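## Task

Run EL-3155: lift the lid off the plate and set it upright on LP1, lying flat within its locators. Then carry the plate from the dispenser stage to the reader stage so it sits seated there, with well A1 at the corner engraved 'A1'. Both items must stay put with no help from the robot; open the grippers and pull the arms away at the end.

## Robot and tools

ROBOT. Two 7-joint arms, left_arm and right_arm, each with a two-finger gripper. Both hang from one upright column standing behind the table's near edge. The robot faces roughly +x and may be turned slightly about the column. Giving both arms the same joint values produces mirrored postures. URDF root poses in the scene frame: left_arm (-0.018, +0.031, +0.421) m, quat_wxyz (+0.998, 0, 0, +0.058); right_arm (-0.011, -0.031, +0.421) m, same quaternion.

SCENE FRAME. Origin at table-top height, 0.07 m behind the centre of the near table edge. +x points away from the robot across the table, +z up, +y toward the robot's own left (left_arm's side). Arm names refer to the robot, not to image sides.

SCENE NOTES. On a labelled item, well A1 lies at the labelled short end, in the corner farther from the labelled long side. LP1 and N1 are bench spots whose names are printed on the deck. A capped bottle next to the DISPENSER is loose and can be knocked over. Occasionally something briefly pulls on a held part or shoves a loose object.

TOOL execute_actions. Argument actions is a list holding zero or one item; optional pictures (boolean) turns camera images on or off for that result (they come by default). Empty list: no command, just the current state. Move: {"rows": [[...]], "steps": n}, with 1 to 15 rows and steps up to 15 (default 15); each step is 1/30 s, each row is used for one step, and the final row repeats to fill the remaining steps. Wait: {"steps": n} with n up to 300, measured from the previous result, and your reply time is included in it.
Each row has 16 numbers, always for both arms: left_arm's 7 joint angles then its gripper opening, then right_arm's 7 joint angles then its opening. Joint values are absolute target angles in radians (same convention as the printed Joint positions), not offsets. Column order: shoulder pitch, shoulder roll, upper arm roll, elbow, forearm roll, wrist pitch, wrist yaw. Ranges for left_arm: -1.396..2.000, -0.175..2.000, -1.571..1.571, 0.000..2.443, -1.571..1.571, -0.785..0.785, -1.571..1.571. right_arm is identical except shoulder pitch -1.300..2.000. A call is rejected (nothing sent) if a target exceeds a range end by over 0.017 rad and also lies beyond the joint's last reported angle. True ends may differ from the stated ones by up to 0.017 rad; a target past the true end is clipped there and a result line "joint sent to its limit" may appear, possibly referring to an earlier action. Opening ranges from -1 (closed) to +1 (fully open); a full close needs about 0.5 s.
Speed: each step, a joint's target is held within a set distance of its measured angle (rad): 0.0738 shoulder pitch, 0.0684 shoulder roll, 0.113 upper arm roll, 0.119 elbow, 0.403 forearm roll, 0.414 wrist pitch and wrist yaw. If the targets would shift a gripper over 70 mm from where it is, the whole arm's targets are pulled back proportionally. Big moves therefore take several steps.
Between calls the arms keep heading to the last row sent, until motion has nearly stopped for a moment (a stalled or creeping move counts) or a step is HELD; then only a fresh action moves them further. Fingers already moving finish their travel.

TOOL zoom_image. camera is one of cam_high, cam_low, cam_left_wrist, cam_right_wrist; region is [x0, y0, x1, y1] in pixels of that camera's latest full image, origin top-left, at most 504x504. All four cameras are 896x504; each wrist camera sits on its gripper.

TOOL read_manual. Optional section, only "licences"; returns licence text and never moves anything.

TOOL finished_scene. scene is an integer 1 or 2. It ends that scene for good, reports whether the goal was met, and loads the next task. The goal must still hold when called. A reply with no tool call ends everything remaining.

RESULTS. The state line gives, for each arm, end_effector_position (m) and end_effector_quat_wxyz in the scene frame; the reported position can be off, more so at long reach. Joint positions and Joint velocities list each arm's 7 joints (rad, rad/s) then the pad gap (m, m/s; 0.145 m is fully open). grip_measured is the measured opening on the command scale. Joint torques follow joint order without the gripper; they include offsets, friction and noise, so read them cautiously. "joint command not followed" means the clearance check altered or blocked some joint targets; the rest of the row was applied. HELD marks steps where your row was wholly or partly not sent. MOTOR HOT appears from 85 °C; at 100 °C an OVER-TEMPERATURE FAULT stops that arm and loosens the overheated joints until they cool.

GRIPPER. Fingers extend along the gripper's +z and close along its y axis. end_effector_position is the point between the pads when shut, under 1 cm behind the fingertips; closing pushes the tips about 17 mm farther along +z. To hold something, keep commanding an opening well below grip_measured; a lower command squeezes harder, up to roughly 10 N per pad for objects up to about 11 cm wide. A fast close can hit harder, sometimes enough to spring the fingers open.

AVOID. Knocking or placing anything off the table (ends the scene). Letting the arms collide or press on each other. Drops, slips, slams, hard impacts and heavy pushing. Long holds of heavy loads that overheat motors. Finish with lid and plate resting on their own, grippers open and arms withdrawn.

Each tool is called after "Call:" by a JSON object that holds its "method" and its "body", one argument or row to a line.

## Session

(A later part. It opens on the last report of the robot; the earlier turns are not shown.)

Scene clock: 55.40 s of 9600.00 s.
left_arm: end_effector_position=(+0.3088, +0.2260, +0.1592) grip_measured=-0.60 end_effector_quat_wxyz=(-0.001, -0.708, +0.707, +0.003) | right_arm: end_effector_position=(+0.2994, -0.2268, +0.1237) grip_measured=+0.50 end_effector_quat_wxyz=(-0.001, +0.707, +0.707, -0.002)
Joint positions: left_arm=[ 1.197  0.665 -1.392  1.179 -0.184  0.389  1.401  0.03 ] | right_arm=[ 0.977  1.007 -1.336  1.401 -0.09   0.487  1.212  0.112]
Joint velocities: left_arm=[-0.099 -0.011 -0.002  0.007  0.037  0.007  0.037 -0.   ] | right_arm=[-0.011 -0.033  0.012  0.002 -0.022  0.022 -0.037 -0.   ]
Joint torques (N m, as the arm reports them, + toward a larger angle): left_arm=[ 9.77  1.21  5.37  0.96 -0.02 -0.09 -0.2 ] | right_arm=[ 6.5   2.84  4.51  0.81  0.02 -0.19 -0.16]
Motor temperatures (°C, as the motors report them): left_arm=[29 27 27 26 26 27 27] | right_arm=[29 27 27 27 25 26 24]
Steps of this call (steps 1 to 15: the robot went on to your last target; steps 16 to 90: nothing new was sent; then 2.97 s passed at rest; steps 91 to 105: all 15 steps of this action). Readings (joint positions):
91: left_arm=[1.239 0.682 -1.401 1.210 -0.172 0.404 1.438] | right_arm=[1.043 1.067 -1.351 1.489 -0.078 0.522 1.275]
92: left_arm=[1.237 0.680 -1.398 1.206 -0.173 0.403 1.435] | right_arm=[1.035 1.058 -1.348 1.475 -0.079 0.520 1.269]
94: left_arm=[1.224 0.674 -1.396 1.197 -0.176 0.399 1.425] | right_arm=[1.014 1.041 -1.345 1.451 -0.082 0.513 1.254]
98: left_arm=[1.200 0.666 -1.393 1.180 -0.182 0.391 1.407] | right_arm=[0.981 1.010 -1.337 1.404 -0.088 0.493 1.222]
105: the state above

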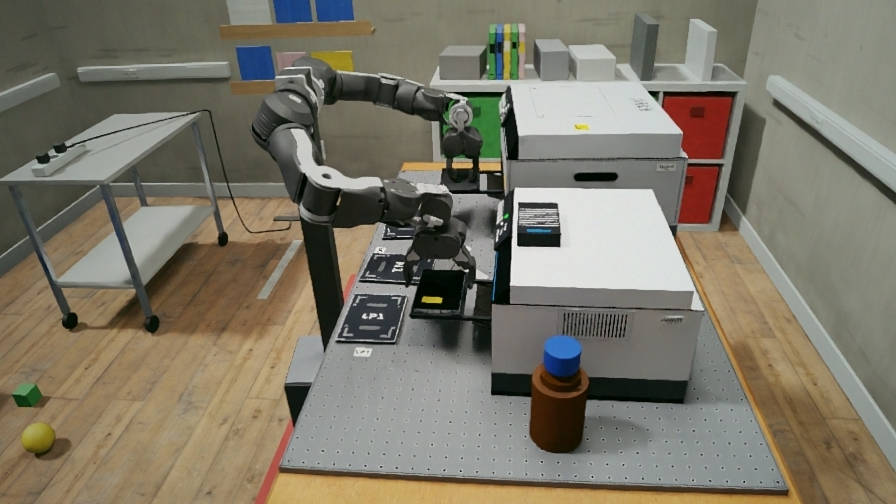

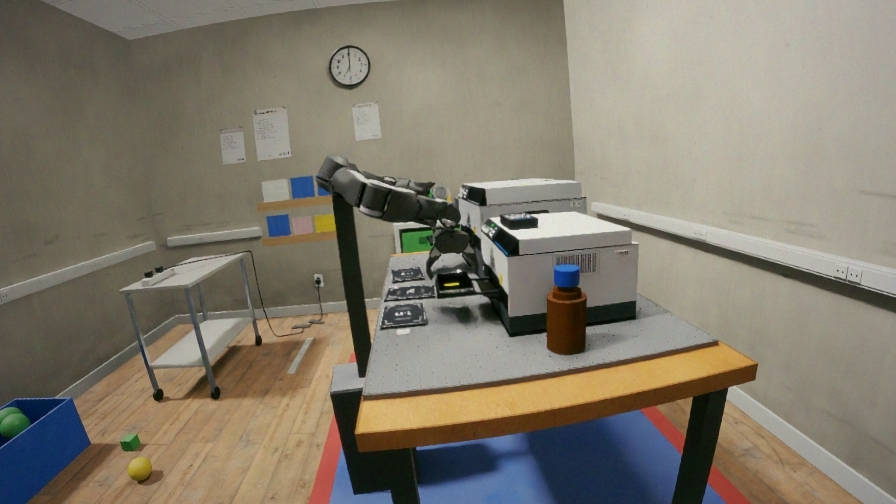

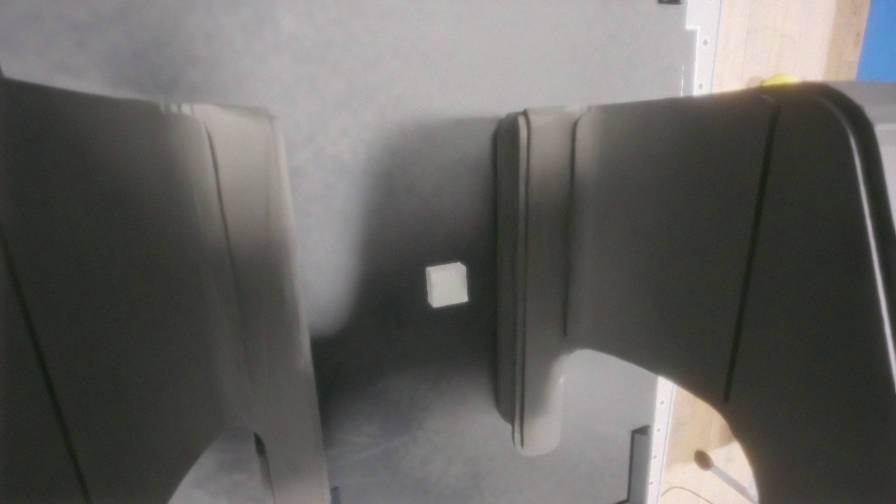

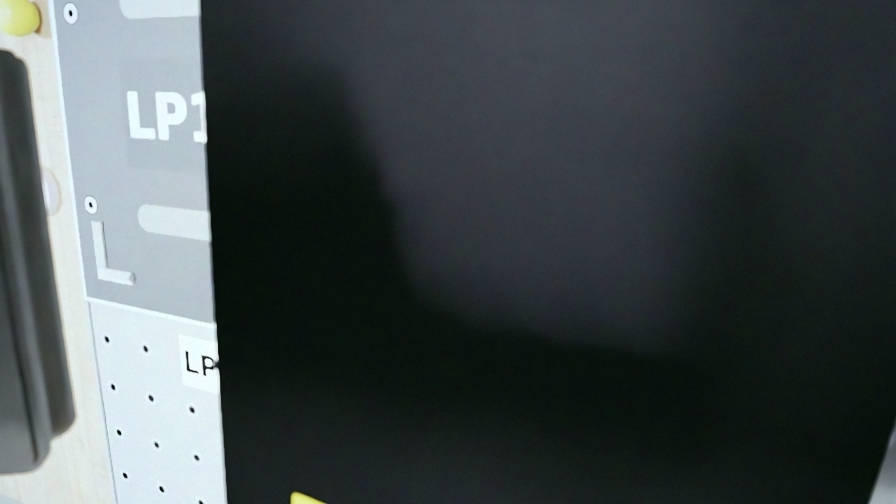

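Call:
{"method": "execute_actions", "body": {
  "actions": [
    {"rows":[[1.192,0.663,-1.389,1.176,-0.187,0.385,1.393,-0.6,0.974,1.006,-1.331,1.397,-0.092,0.482,1.202,0.5],[1.19,0.662,-1.388,1.174,-0.187,0.384,1.391,-0.6,0.969,1.003,-1.33,1.392,-0.092,0.48,1.198,0.5],[1.187,0.661,-1.388,1.172,-0.188,0.383,1.389,-0.6,0.965,1.0,-1.33,1.387,-0.093,0.478,1.193,0.45],[1.185,0.66,-1.387,1.17,-0.189,0.382,1.387,-0.6,0.96,0.997,-1.329,1.382,-0.093,0.476,1.188,0.4],[1.182,0.659,-1.387,1.168,-0.189,0.381,1.385,-0.6,0.955,0.994,-1.329,1.377,-0.093,0.474,1.184,0.35],[1.18,0.658,-1.386,1.167,-0.19,0.381,1.383,-0.6,0.951,0.991,-1.328,1.372,-0.094,0.472,1.179,0.26]]}
  ]
}}

Call:
{"method": "zoom_image", "body": {
  "camera": "cam_high",
  "region": [390, 240, 500, 330]
}}

Call:
{"method": "zoom_image", "body": {
  "camera": "cam_low",
  "region": [415, 245, 495, 310]
}}

Scene clock: 58.97 s of 9600.00 s.
left_arm: end_effector_position=(+0.3098, +0.2262, +0.1571) grip_measured=-0.60 end_effector_quat_wxyz=(-0.001, -0.708, +0.706, +0.001) | right_arm: end_effector_position=(+0.2993, -0.2275, +0.1139) grip_measured=+0.26 end_effector_quat_wxyz=(-0.001, +0.708, +0.706, -0.002)
Joint positions: left_arm=[ 1.19   0.661 -1.387  1.17  -0.187  0.386  1.395  0.03 ] | right_arm=[ 0.949  0.991 -1.333  1.372 -0.093  0.475  1.185  0.095]
Joint velocities: left_arm=[-0.055  0.011 -0.002 -0.002 -0.037  0.037 -0.007  0.   ] | right_arm=[ 0.011  0.033  0.002  0.002 -0.022  0.007  0.037 -0.   ]
Joint torques (N m, as the arm reports them, + toward a larger angle): left_arm=[ 7.87  0.83  4.9   0.62 -0.06 -0.13 -0.37] | right_arm=[ 5.9   2.55  4.56  0.53  0.   -0.19 -0.13]
Motor temperatures (°C, as the motors report them): left_arm=[29 27 27 25 26 27 27] | right_arm=[29 27 28 27 25 26 24]
Steps of this call (steps 1 to 15: the robot went on to your last target; steps 16 to 90: nothing new was sent; then 0.07 s passed at rest; steps 91 to 105: all 15 steps of this action). Readings (joint positions):
91: left_arm=[1.197 0.665 -1.392 1.178 -0.185 0.389 1.401] | right_arm=[0.976 1.007 -1.336 1.400 -0.090 0.486 1.211]
92: left_arm=[1.197 0.664 -1.392 1.176 -0.185 0.388 1.399] | right_arm=[0.973 1.005 -1.334 1.395 -0.090 0.485 1.208]
94: left_arm=[1.192 0.662 -1.390 1.172 -0.187 0.386 1.395] | right_arm=[0.962 0.999 -1.333 1.384 -0.092 0.482 1.199]
98: left_arm=[1.190 0.661 -1.387 1.170 -0.187 0.386 1.395] | right_arm=[0.949 0.991 -1.333 1.372 -0.092 0.476 1.186]
105: the state above

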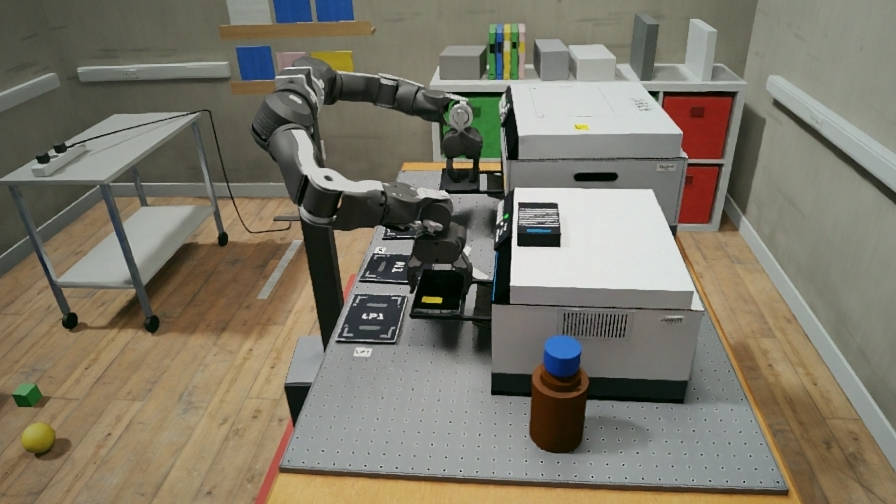

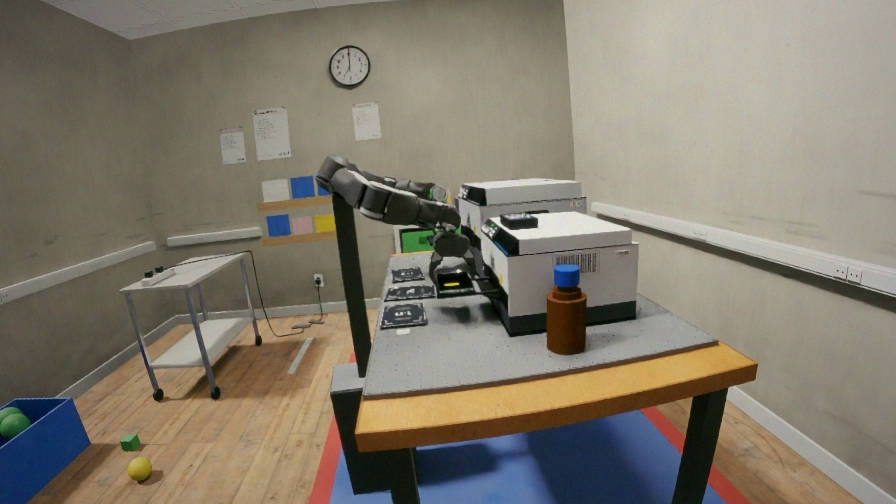

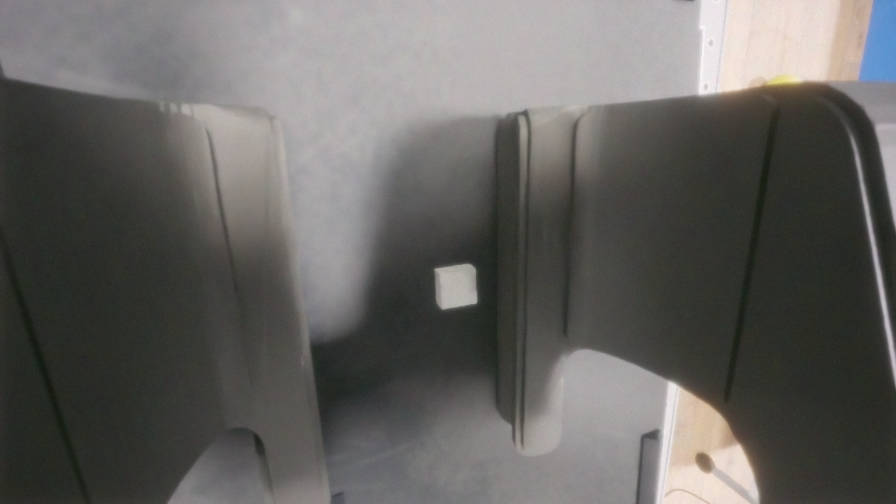

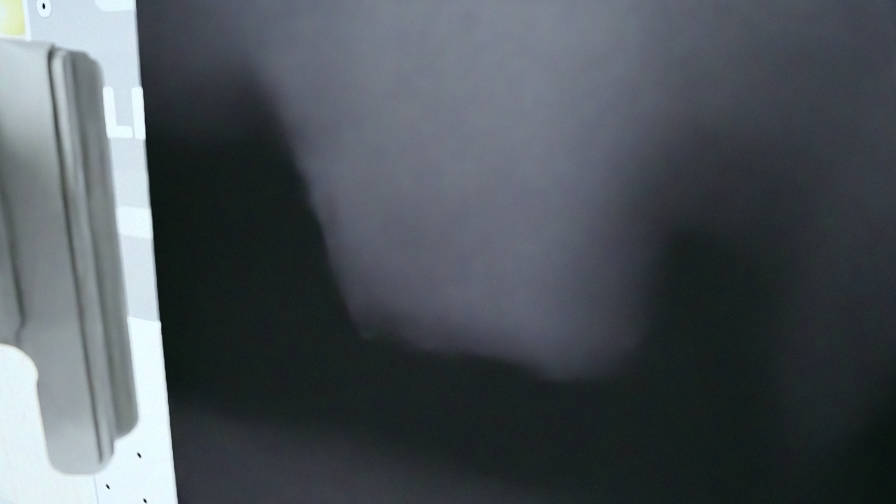

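Region (390, 240, 500, 330) of cam_high's 896x504 image, scaled by 4.582, with more detail than that image has; it fills the top 412 rows of this view, and the rest is white.

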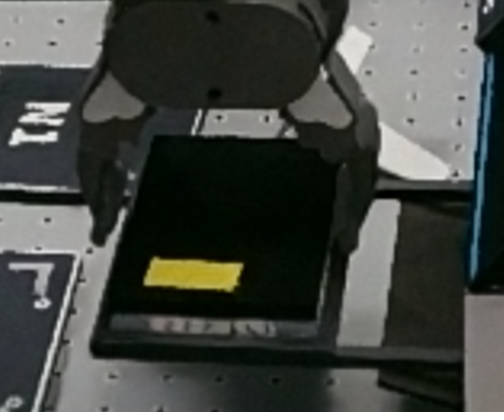

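Region (415, 245, 495, 310) of cam_low's 896x504 image, scaled by 6.300, with more detail than that image has; it fills the top 410 rows of this view, and the rest is white.

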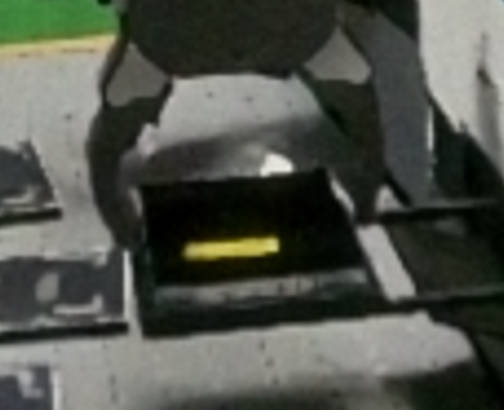

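Call:
{"method": "execute_actions", "body": {
  "actions": [
    {"rows":[[1.192,0.662,-1.388,1.172,-0.187,0.385,1.393,-0.62,0.948,0.989,-1.328,1.369,-0.094,0.471,1.172,0.26],[1.192,0.662,-1.388,1.172,-0.187,0.385,1.393,-0.66,0.945,0.987,-1.328,1.366,-0.094,0.47,1.166,0.26],[1.192,0.662,-1.388,1.172,-0.187,0.385,1.393,-0.7,0.942,0.985,-1.327,1.363,-0.094,0.468,1.159,0.26],[1.192,0.662,-1.388,1.172,-0.187,0.385,1.393,-0.74,0.94,0.983,-1.327,1.36,-0.095,0.467,1.153,0.24],[1.192,0.662,-1.388,1.172,-0.187,0.385,1.393,-0.78,0.94,0.983,-1.327,1.36,-0.095,0.467,1.153,0.22],[1.192,0.662,-1.388,1.172,-0.187,0.385,1.393,-0.82,0.94,0.983,-1.327,1.36,-0.095,0.467,1.153,0.2],[1.192,0.662,-1.388,1.172,-0.187,0.385,1.393,-0.86,0.94,0.983,-1.327,1.36,-0.095,0.467,1.153,0.2],[1.192,0.662,-1.388,1.172,-0.187,0.385,1.393,-0.9,0.94,0.983,-1.327,1.36,-0.095,0.467,1.153,0.2],[1.192,0.662,-1.388,1.172,-0.187,0.385,1.393,-0.94,0.94,0.983,-1.327,1.36,-0.095,0.467,1.153,0.2],[1.192,0.662,-1.388,1.172,-0.187,0.385,1.393,-1,0.94,0.983,-1.327,1.36,-0.095,0.467,1.153,0.2]]}
  ]
}}

Call:
{"method": "zoom_image", "body": {
  "camera": "cam_high",
  "region": [390, 240, 500, 330]
}}

Scene clock: 63.00 s of 9600.00 s.
left_arm: end_effector_position=(+0.3038, +0.2259, +0.1570) grip_measured=-0.94 end_effector_quat_wxyz=(-0.014, -0.709, +0.705, +0.011) | right_arm: end_effector_position=(+0.3018, -0.2275, +0.1101) grip_measured=+0.20 end_effector_quat_wxyz=(+0.005, +0.708, +0.706, +0.004)
Joint positions: left_arm=[ 1.189  0.664 -1.388  1.173 -0.18   0.386  1.424  0.005] | right_arm=[ 0.939  0.983 -1.331  1.361 -0.093  0.47   1.159  0.09 ]
Joint velocities: left_arm=[-0.011 -0.077 -0.012  0.002 -0.037 -0.022  0.007  0.   ] | right_arm=[-0.011  0.033 -0.002 -0.012 -0.022 -0.066  0.007  0.   ]
Joint torques (N m, as the arm reports them, + toward a larger angle): left_arm=[11.1   0.96  4.62  0.95 -0.22 -0.01 -0.92] | right_arm=[ 5.71  2.67  4.52  0.65  0.   -0.18 -0.12]
Motor temperatures (°C, as the motors report them): left_arm=[29 27 27 25 26 27 27] | right_arm=[29 27 28 27 25 26 24]
Steps of this call (steps 1 to 15: the robot went on to your last target; steps 16 to 90: nothing new was sent; then 0.53 s passed at rest; steps 91 to 105: all 15 steps of this action). Readings (joint positions):
91: left_arm=[1.191 0.661 -1.387 1.171 -0.187 0.386 1.396] | right_arm=[0.949 0.990 -1.333 1.371 -0.093 0.475 1.182]
92: left_arm=[1.191 0.661 -1.387 1.171 -0.187 0.386 1.396] | right_arm=[0.948 0.989 -1.332 1.368 -0.093 0.474 1.177]
94: left_arm=[1.191 0.662 -1.387 1.171 -0.187 0.386 1.398] | right_arm=[0.941 0.984 -1.331 1.361 -0.093 0.472 1.165]
98: left_arm=[1.190 0.664 -1.388 1.172 -0.181 0.386 1.418] | right_arm=[0.939 0.983 -1.331 1.361 -0.093 0.470 1.159]
105: the state above

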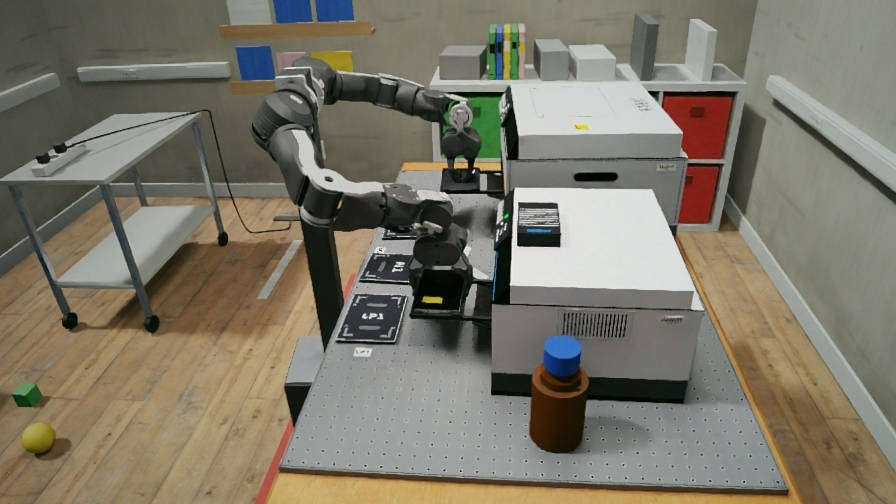

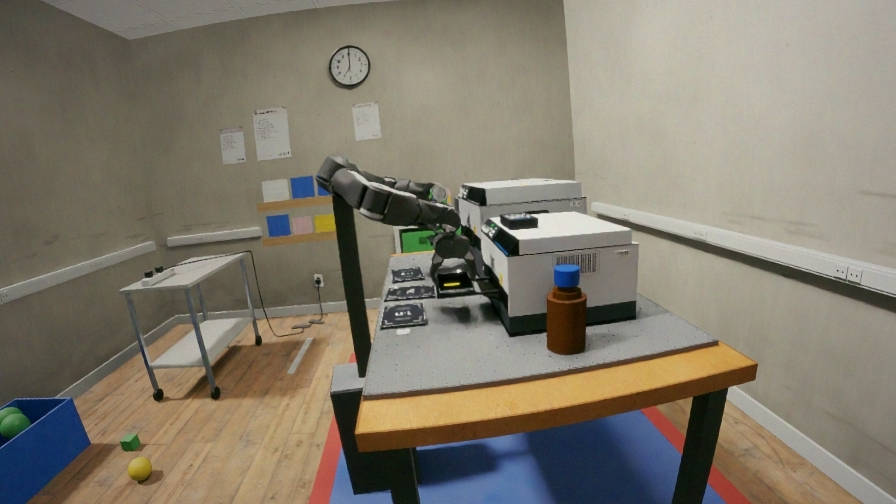

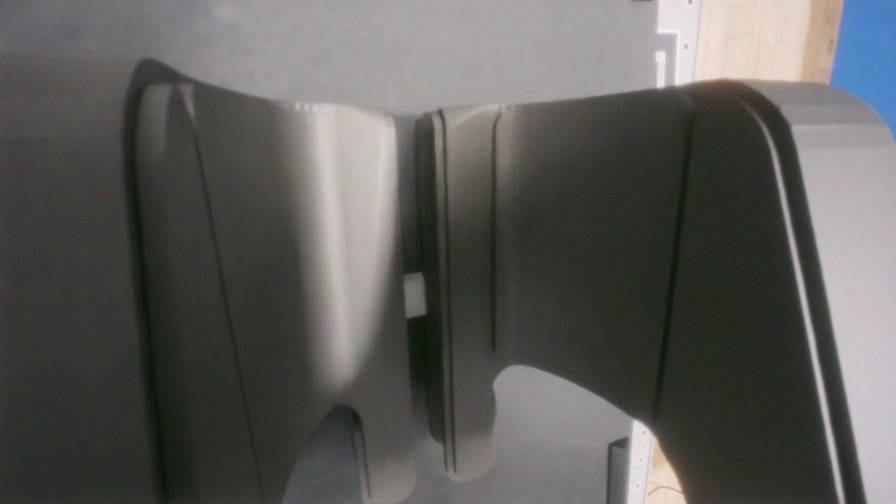

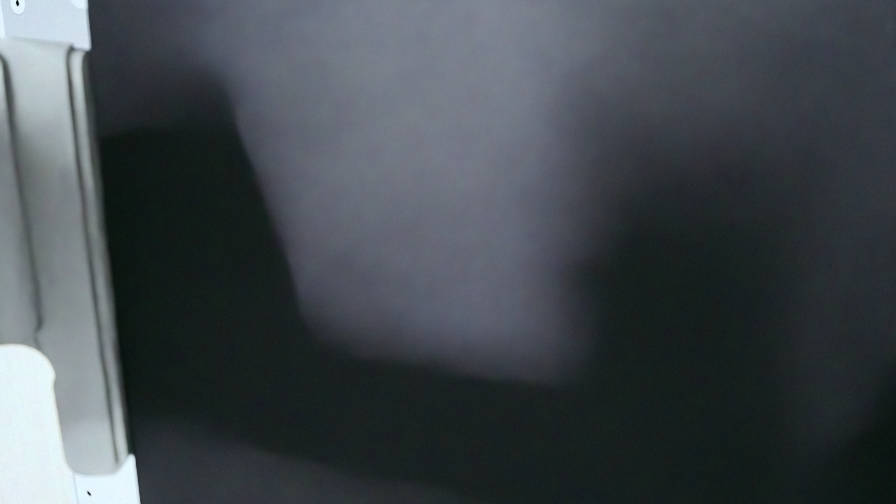

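Region (390, 240, 500, 330) of cam_high's 896x504 image, scaled by 4.582, with more detail than that image has; it fills the top 412 rows of this view, and the rest is white.

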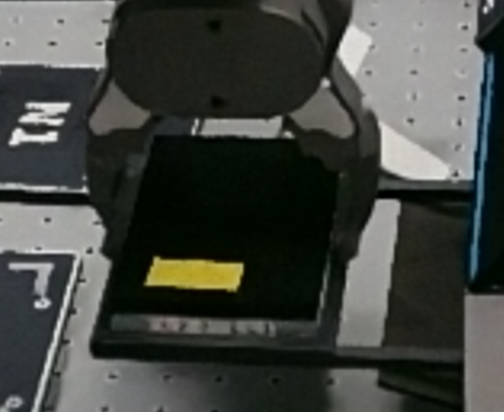

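Call:
{"method": "execute_actions", "body": {
  "actions": [
    {"rows":[[1.194,0.662,-1.388,1.172,-0.183,0.385,1.425,-0.9,0.94,0.983,-1.327,1.36,-0.095,0.467,1.153,0.18],[1.196,0.662,-1.388,1.172,-0.183,0.385,1.425,-0.8,0.94,0.983,-1.327,1.36,-0.095,0.467,1.153,0.16],[1.196,0.662,-1.388,1.172,-0.183,0.385,1.425,-0.7,0.94,0.983,-1.327,1.36,-0.095,0.467,1.153,0.14],[1.2,0.664,-1.388,1.176,-0.183,0.385,1.425,-0.6,0.94,0.983,-1.327,1.36,-0.095,0.467,1.153,0.12],[1.21,0.668,-1.39,1.184,-0.18,0.39,1.43,-0.6,0.94,0.983,-1.327,1.36,-0.095,0.467,1.153,0.1],[1.22,0.672,-1.392,1.192,-0.18,0.39,1.435,-0.6,0.94,0.983,-1.327,1.36,-0.095,0.467,1.153,0.07],[1.235,0.678,-1.395,1.204,-0.175,0.4,1.44,-0.6,0.94,0.983,-1.327,1.36,-0.095,0.467,1.153,0.04],[1.25,0.685,-1.398,1.216,-0.17,0.4,1.45,-0.6,0.94,0.983,-1.327,1.36,-0.095,0.467,1.153,0.0],[1.265,0.692,-1.4,1.23,-0.17,0.41,1.46,-0.6,0.94,0.983,-1.327,1.36,-0.095,0.467,1.153,-0.05],[1.28,0.7,-1.403,1.245,-0.16,0.415,1.47,-0.6,0.94,0.983,-1.327,1.36,-0.095,0.467,1.153,-0.1],[1.29,0.705,-1.405,1.255,-0.16,0.42,1.48,-0.6,0.94,0.983,-1.327,1.36,-0.095,0.467,1.153,-0.15]]}
  ],
  "pictures": false
}}

Scene clock: 66.57 s of 9600.00 s.
left_arm: end_effector_position=(+0.3103, +0.2256, +0.1951) grip_measured=-0.60 end_effector_quat_wxyz=(+0.005, -0.705, +0.709, -0.005) | right_arm: end_effector_position=(+0.3016, -0.2274, +0.1101) grip_measured=+0.16 end_effector_quat_wxyz=(+0.004, +0.708, +0.706, +0.003)
Joint positions: left_arm=[ 1.294  0.707 -1.4    1.256 -0.161  0.416  1.473  0.03 ] | right_arm=[ 0.939  0.983 -1.331  1.361 -0.093  0.47   1.16   0.088]
Joint velocities: left_arm=[-0.055 -0.033 -0.037  0.007  0.022  0.007  0.037  0.   ] | right_arm=[-0.033 -0.033  0.012  0.007 -0.007 -0.022 -0.037  0.   ]
Joint torques (N m, as the arm reports them, + toward a larger angle): left_arm=[9.48 0.89 4.02 0.74 0.07 0.11 0.14] | right_arm=[ 5.74  2.58  4.47  0.54 -0.01 -0.22 -0.19]
Motor temperatures (°C, as the motors report them): left_arm=[29 27 27 25 26 27 28] | right_arm=[29 27 28 27 25 26 24]
Steps of this call (steps 1 to 15: the robot went on to your last target; steps 16 to 90: nothing new was sent; then 0.07 s passed at rest; steps 91 to 105: all 15 steps of this action). Readings (joint positions):
91: left_arm=[1.190 0.664 -1.388 1.173 -0.180 0.386 1.428] | right_arm=[0.939 0.983 -1.331 1.361 -0.093 0.470 1.159]
92: left_arm=[1.193 0.664 -1.388 1.173 -0.181 0.386 1.428] | right_arm=[0.939 0.983 -1.331 1.361 -0.093 0.470 1.159]
94: left_arm=[1.197 0.664 -1.388 1.174 -0.182 0.386 1.428] | right_arm=[0.939 0.983 -1.331 1.361 -0.093 0.470 1.160]
98: left_arm=[1.246 0.682 -1.393 1.214 -0.175 0.394 1.437] | right_arm=[0.939 0.983 -1.331 1.361 -0.093 0.470 1.160]
105: the state above

Call:
{"method": "execute_actions", "body": {
  "actions": [
    {"rows":[[1.29,0.72,-1.405,1.275,-0.16,0.42,1.48,-0.6,0.943,0.985,-1.328,1.363,-0.094,0.471,1.164,-0.15],[1.29,0.75,-1.405,1.31,-0.15,0.42,1.48,-0.5,0.947,0.988,-1.328,1.367,-0.094,0.474,1.171,-0.15],[1.29,0.79,-1.405,1.355,-0.14,0.42,1.48,-0.4,0.953,0.992,-1.329,1.373,-0.093,0.477,1.177,-0.15],[1.29,0.84,-1.405,1.41,-0.13,0.42,1.48,-0.3,0.96,0.996,-1.33,1.38,-0.093,0.48,1.184,-0.15],[1.29,0.89,-1.405,1.465,-0.12,0.42,1.48,-0.2,0.967,1.001,-1.33,1.387,-0.093,0.483,1.191,-0.15],[1.29,0.94,-1.405,1.52,-0.11,0.42,1.48,-0.1,0.974,1.006,-1.331,1.395,-0.092,0.486,1.198,-0.15],[1.29,0.99,-1.405,1.575,-0.1,0.42,1.48,0,0.981,1.01,-1.332,1.402,-0.092,0.489,1.205,-0.15],[1.29,1.04,-1.405,1.63,-0.09,0.42,1.48,0.1,0.988,1.015,-1.332,1.409,-0.091,0.492,1.212,-0.15],[1.29,1.09,-1.405,1.685,-0.08,0.42,1.48,0.2,0.995,1.02,-1.333,1.416,-0.091,0.495,1.219,-0.15],[1.29,1.14,-1.405,1.74,-0.07,0.42,1.48,0.3,1.002,1.024,-1.334,1.423,-0.09,0.498,1.226,-0.15],[1.29,1.19,-1.405,1.795,-0.06,0.42,1.48,0.4,1.009,1.029,-1.334,1.43,-0.09,0.501,1.233,-0.15],[1.29,1.24,-1.405,1.85,-0.05,0.42,1.48,0.4,1.016,1.034,-1.335,1.437,-0.089,0.504,1.24,-0.15],[1.29,1.28,-1.405,1.9,-0.04,0.42,1.48,0.4,1.021,1.037,-1.335,1.442,-0.089,0.506,1.245,-0.15],[1.29,1.31,-1.405,1.935,-0.03,0.42,1.48,0.4,1.024,1.039,-1.336,1.446,-0.089,0.507,1.248,-0.15],[1.29,1.33,-1.405,1.955,-0.03,0.42,1.48,0.4,1.024,1.039,-1.336,1.446,-0.089,0.507,1.248,-0.15]]}
  ]
}}

Call:
{"method": "zoom_image", "body": {
  "camera": "cam_high",
  "region": [390, 240, 500, 330]
}}

Scene clock: 71.00 s of 9600.00 s.
left_arm: end_effector_position=(+0.1816, +0.2638, +0.2284) grip_measured=+0.40 end_effector_quat_wxyz=(-0.010, -0.678, +0.735, -0.010) | right_arm: end_effector_position=(+0.3040, -0.2273, +0.1414) grip_measured=+0.15 end_effector_quat_wxyz=(+0.007, +0.708, +0.706, +0.008)
Joint positions: left_arm=[ 1.293  1.335 -1.4    1.955 -0.037  0.419  1.483  0.105] | right_arm=[ 1.022  1.038 -1.332  1.445 -0.09   0.503  1.239  0.086]
Joint velocities: left_arm=[ 0.033  0.209 -0.007  0.457  0.198 -0.022  0.066  0.   ] | right_arm=[-0.077  0.055 -0.012 -0.007 -0.022  0.081  0.081 -0.   ]
Joint torques (N m, as the arm reports them, + toward a larger angle): left_arm=[ 4.92  0.36  3.96 -0.46 -0.1   0.04 -0.1 ] | right_arm=[6.27 2.48 2.62 0.82 0.09 0.01 0.2 ]
Motor temperatures (°C, as the motors report them): left_arm=[29 27 27 25 26 27 28] | right_arm=[29 27 28 27 25 26 24]
Steps of this call (steps 1 to 15: the robot went on to your last target; steps 16 to 90: nothing new was sent; then 0.93 s passed at rest; steps 91 to 105: all 15 steps of this action). Readings (joint positions):
91: left_arm=[1.293 0.714 -1.400 1.269 -0.161 0.417 1.474] | right_arm=[0.939 0.983 -1.331 1.361 -0.093 0.471 1.161]
92: left_arm=[1.293 0.737 -1.400 1.306 -0.157 0.418 1.474] | right_arm=[0.940 0.985 -1.331 1.363 -0.093 0.472 1.164]
94: left_arm=[1.293 0.828 -1.400 1.407 -0.139 0.418 1.476] | right_arm=[0.951 0.993 -1.331 1.377 -0.093 0.476 1.174]
98: left_arm=[1.293 1.046 -1.400 1.620 -0.106 0.419 1.479] | right_arm=[0.984 1.012 -1.331 1.406 -0.093 0.486 1.198]
105: the state above

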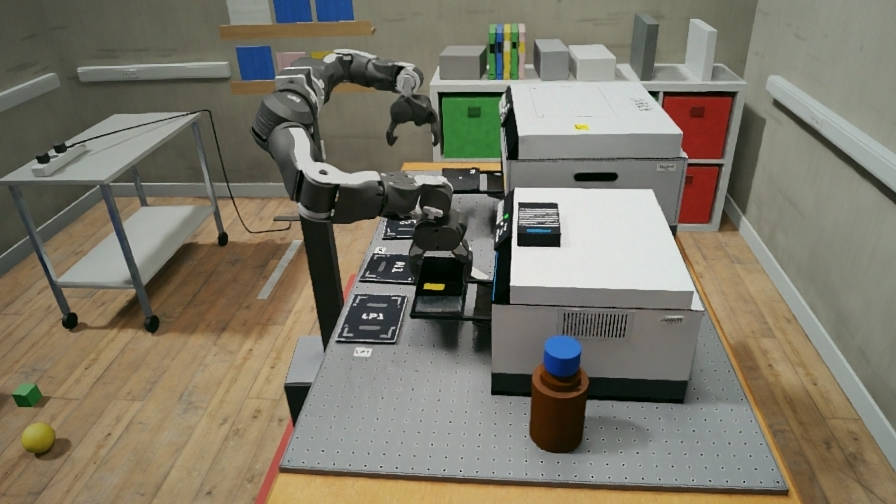

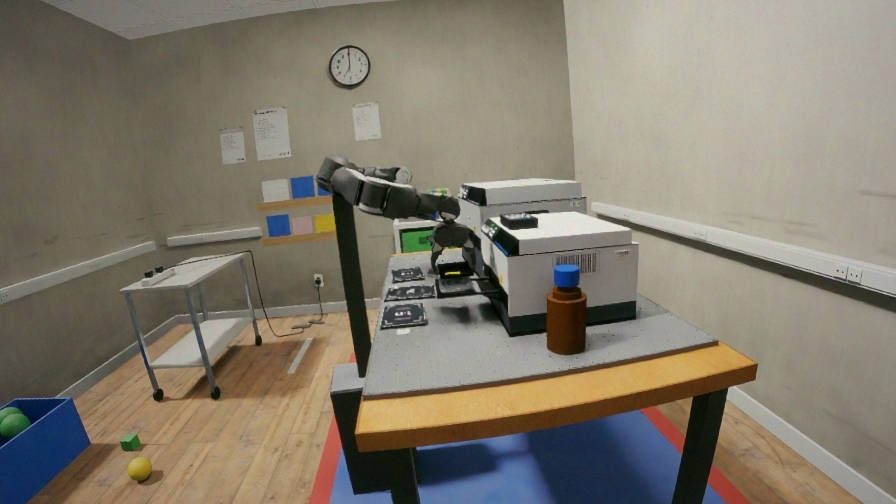

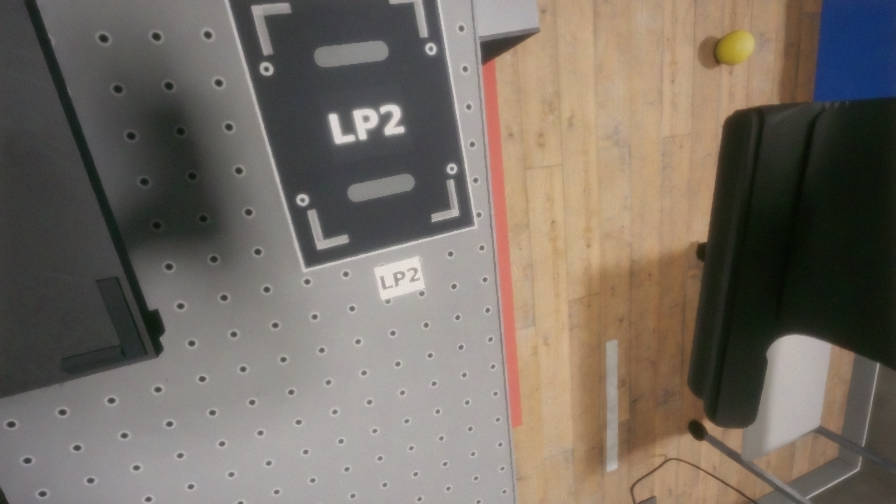

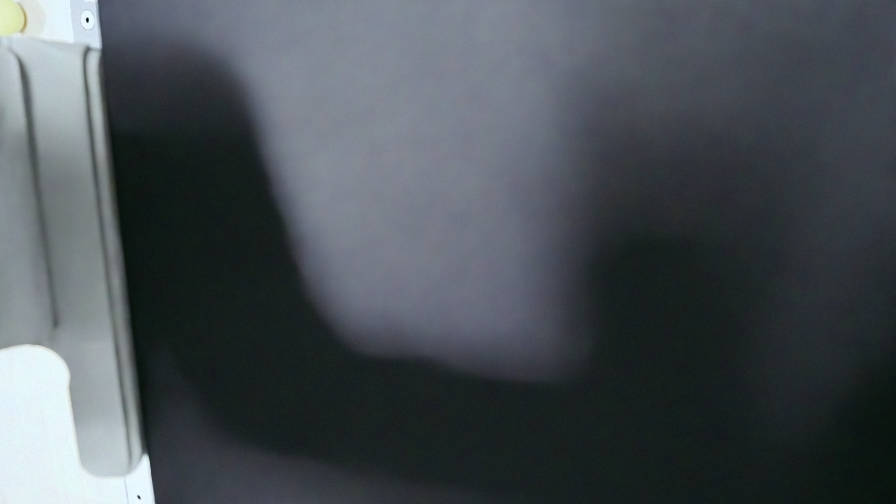

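Region (390, 240, 500, 330) of cam_high's 896x504 image, scaled by 4.582, with more detail than that image has; it fills the top 412 rows of this view, and the rest is white.

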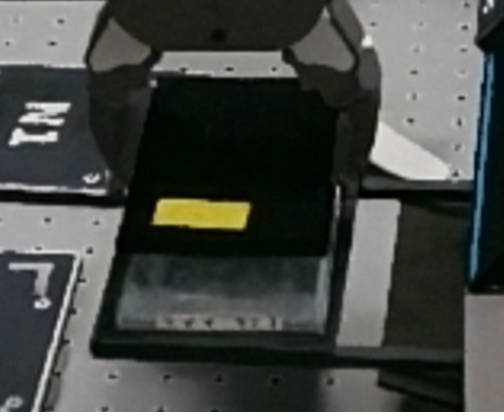

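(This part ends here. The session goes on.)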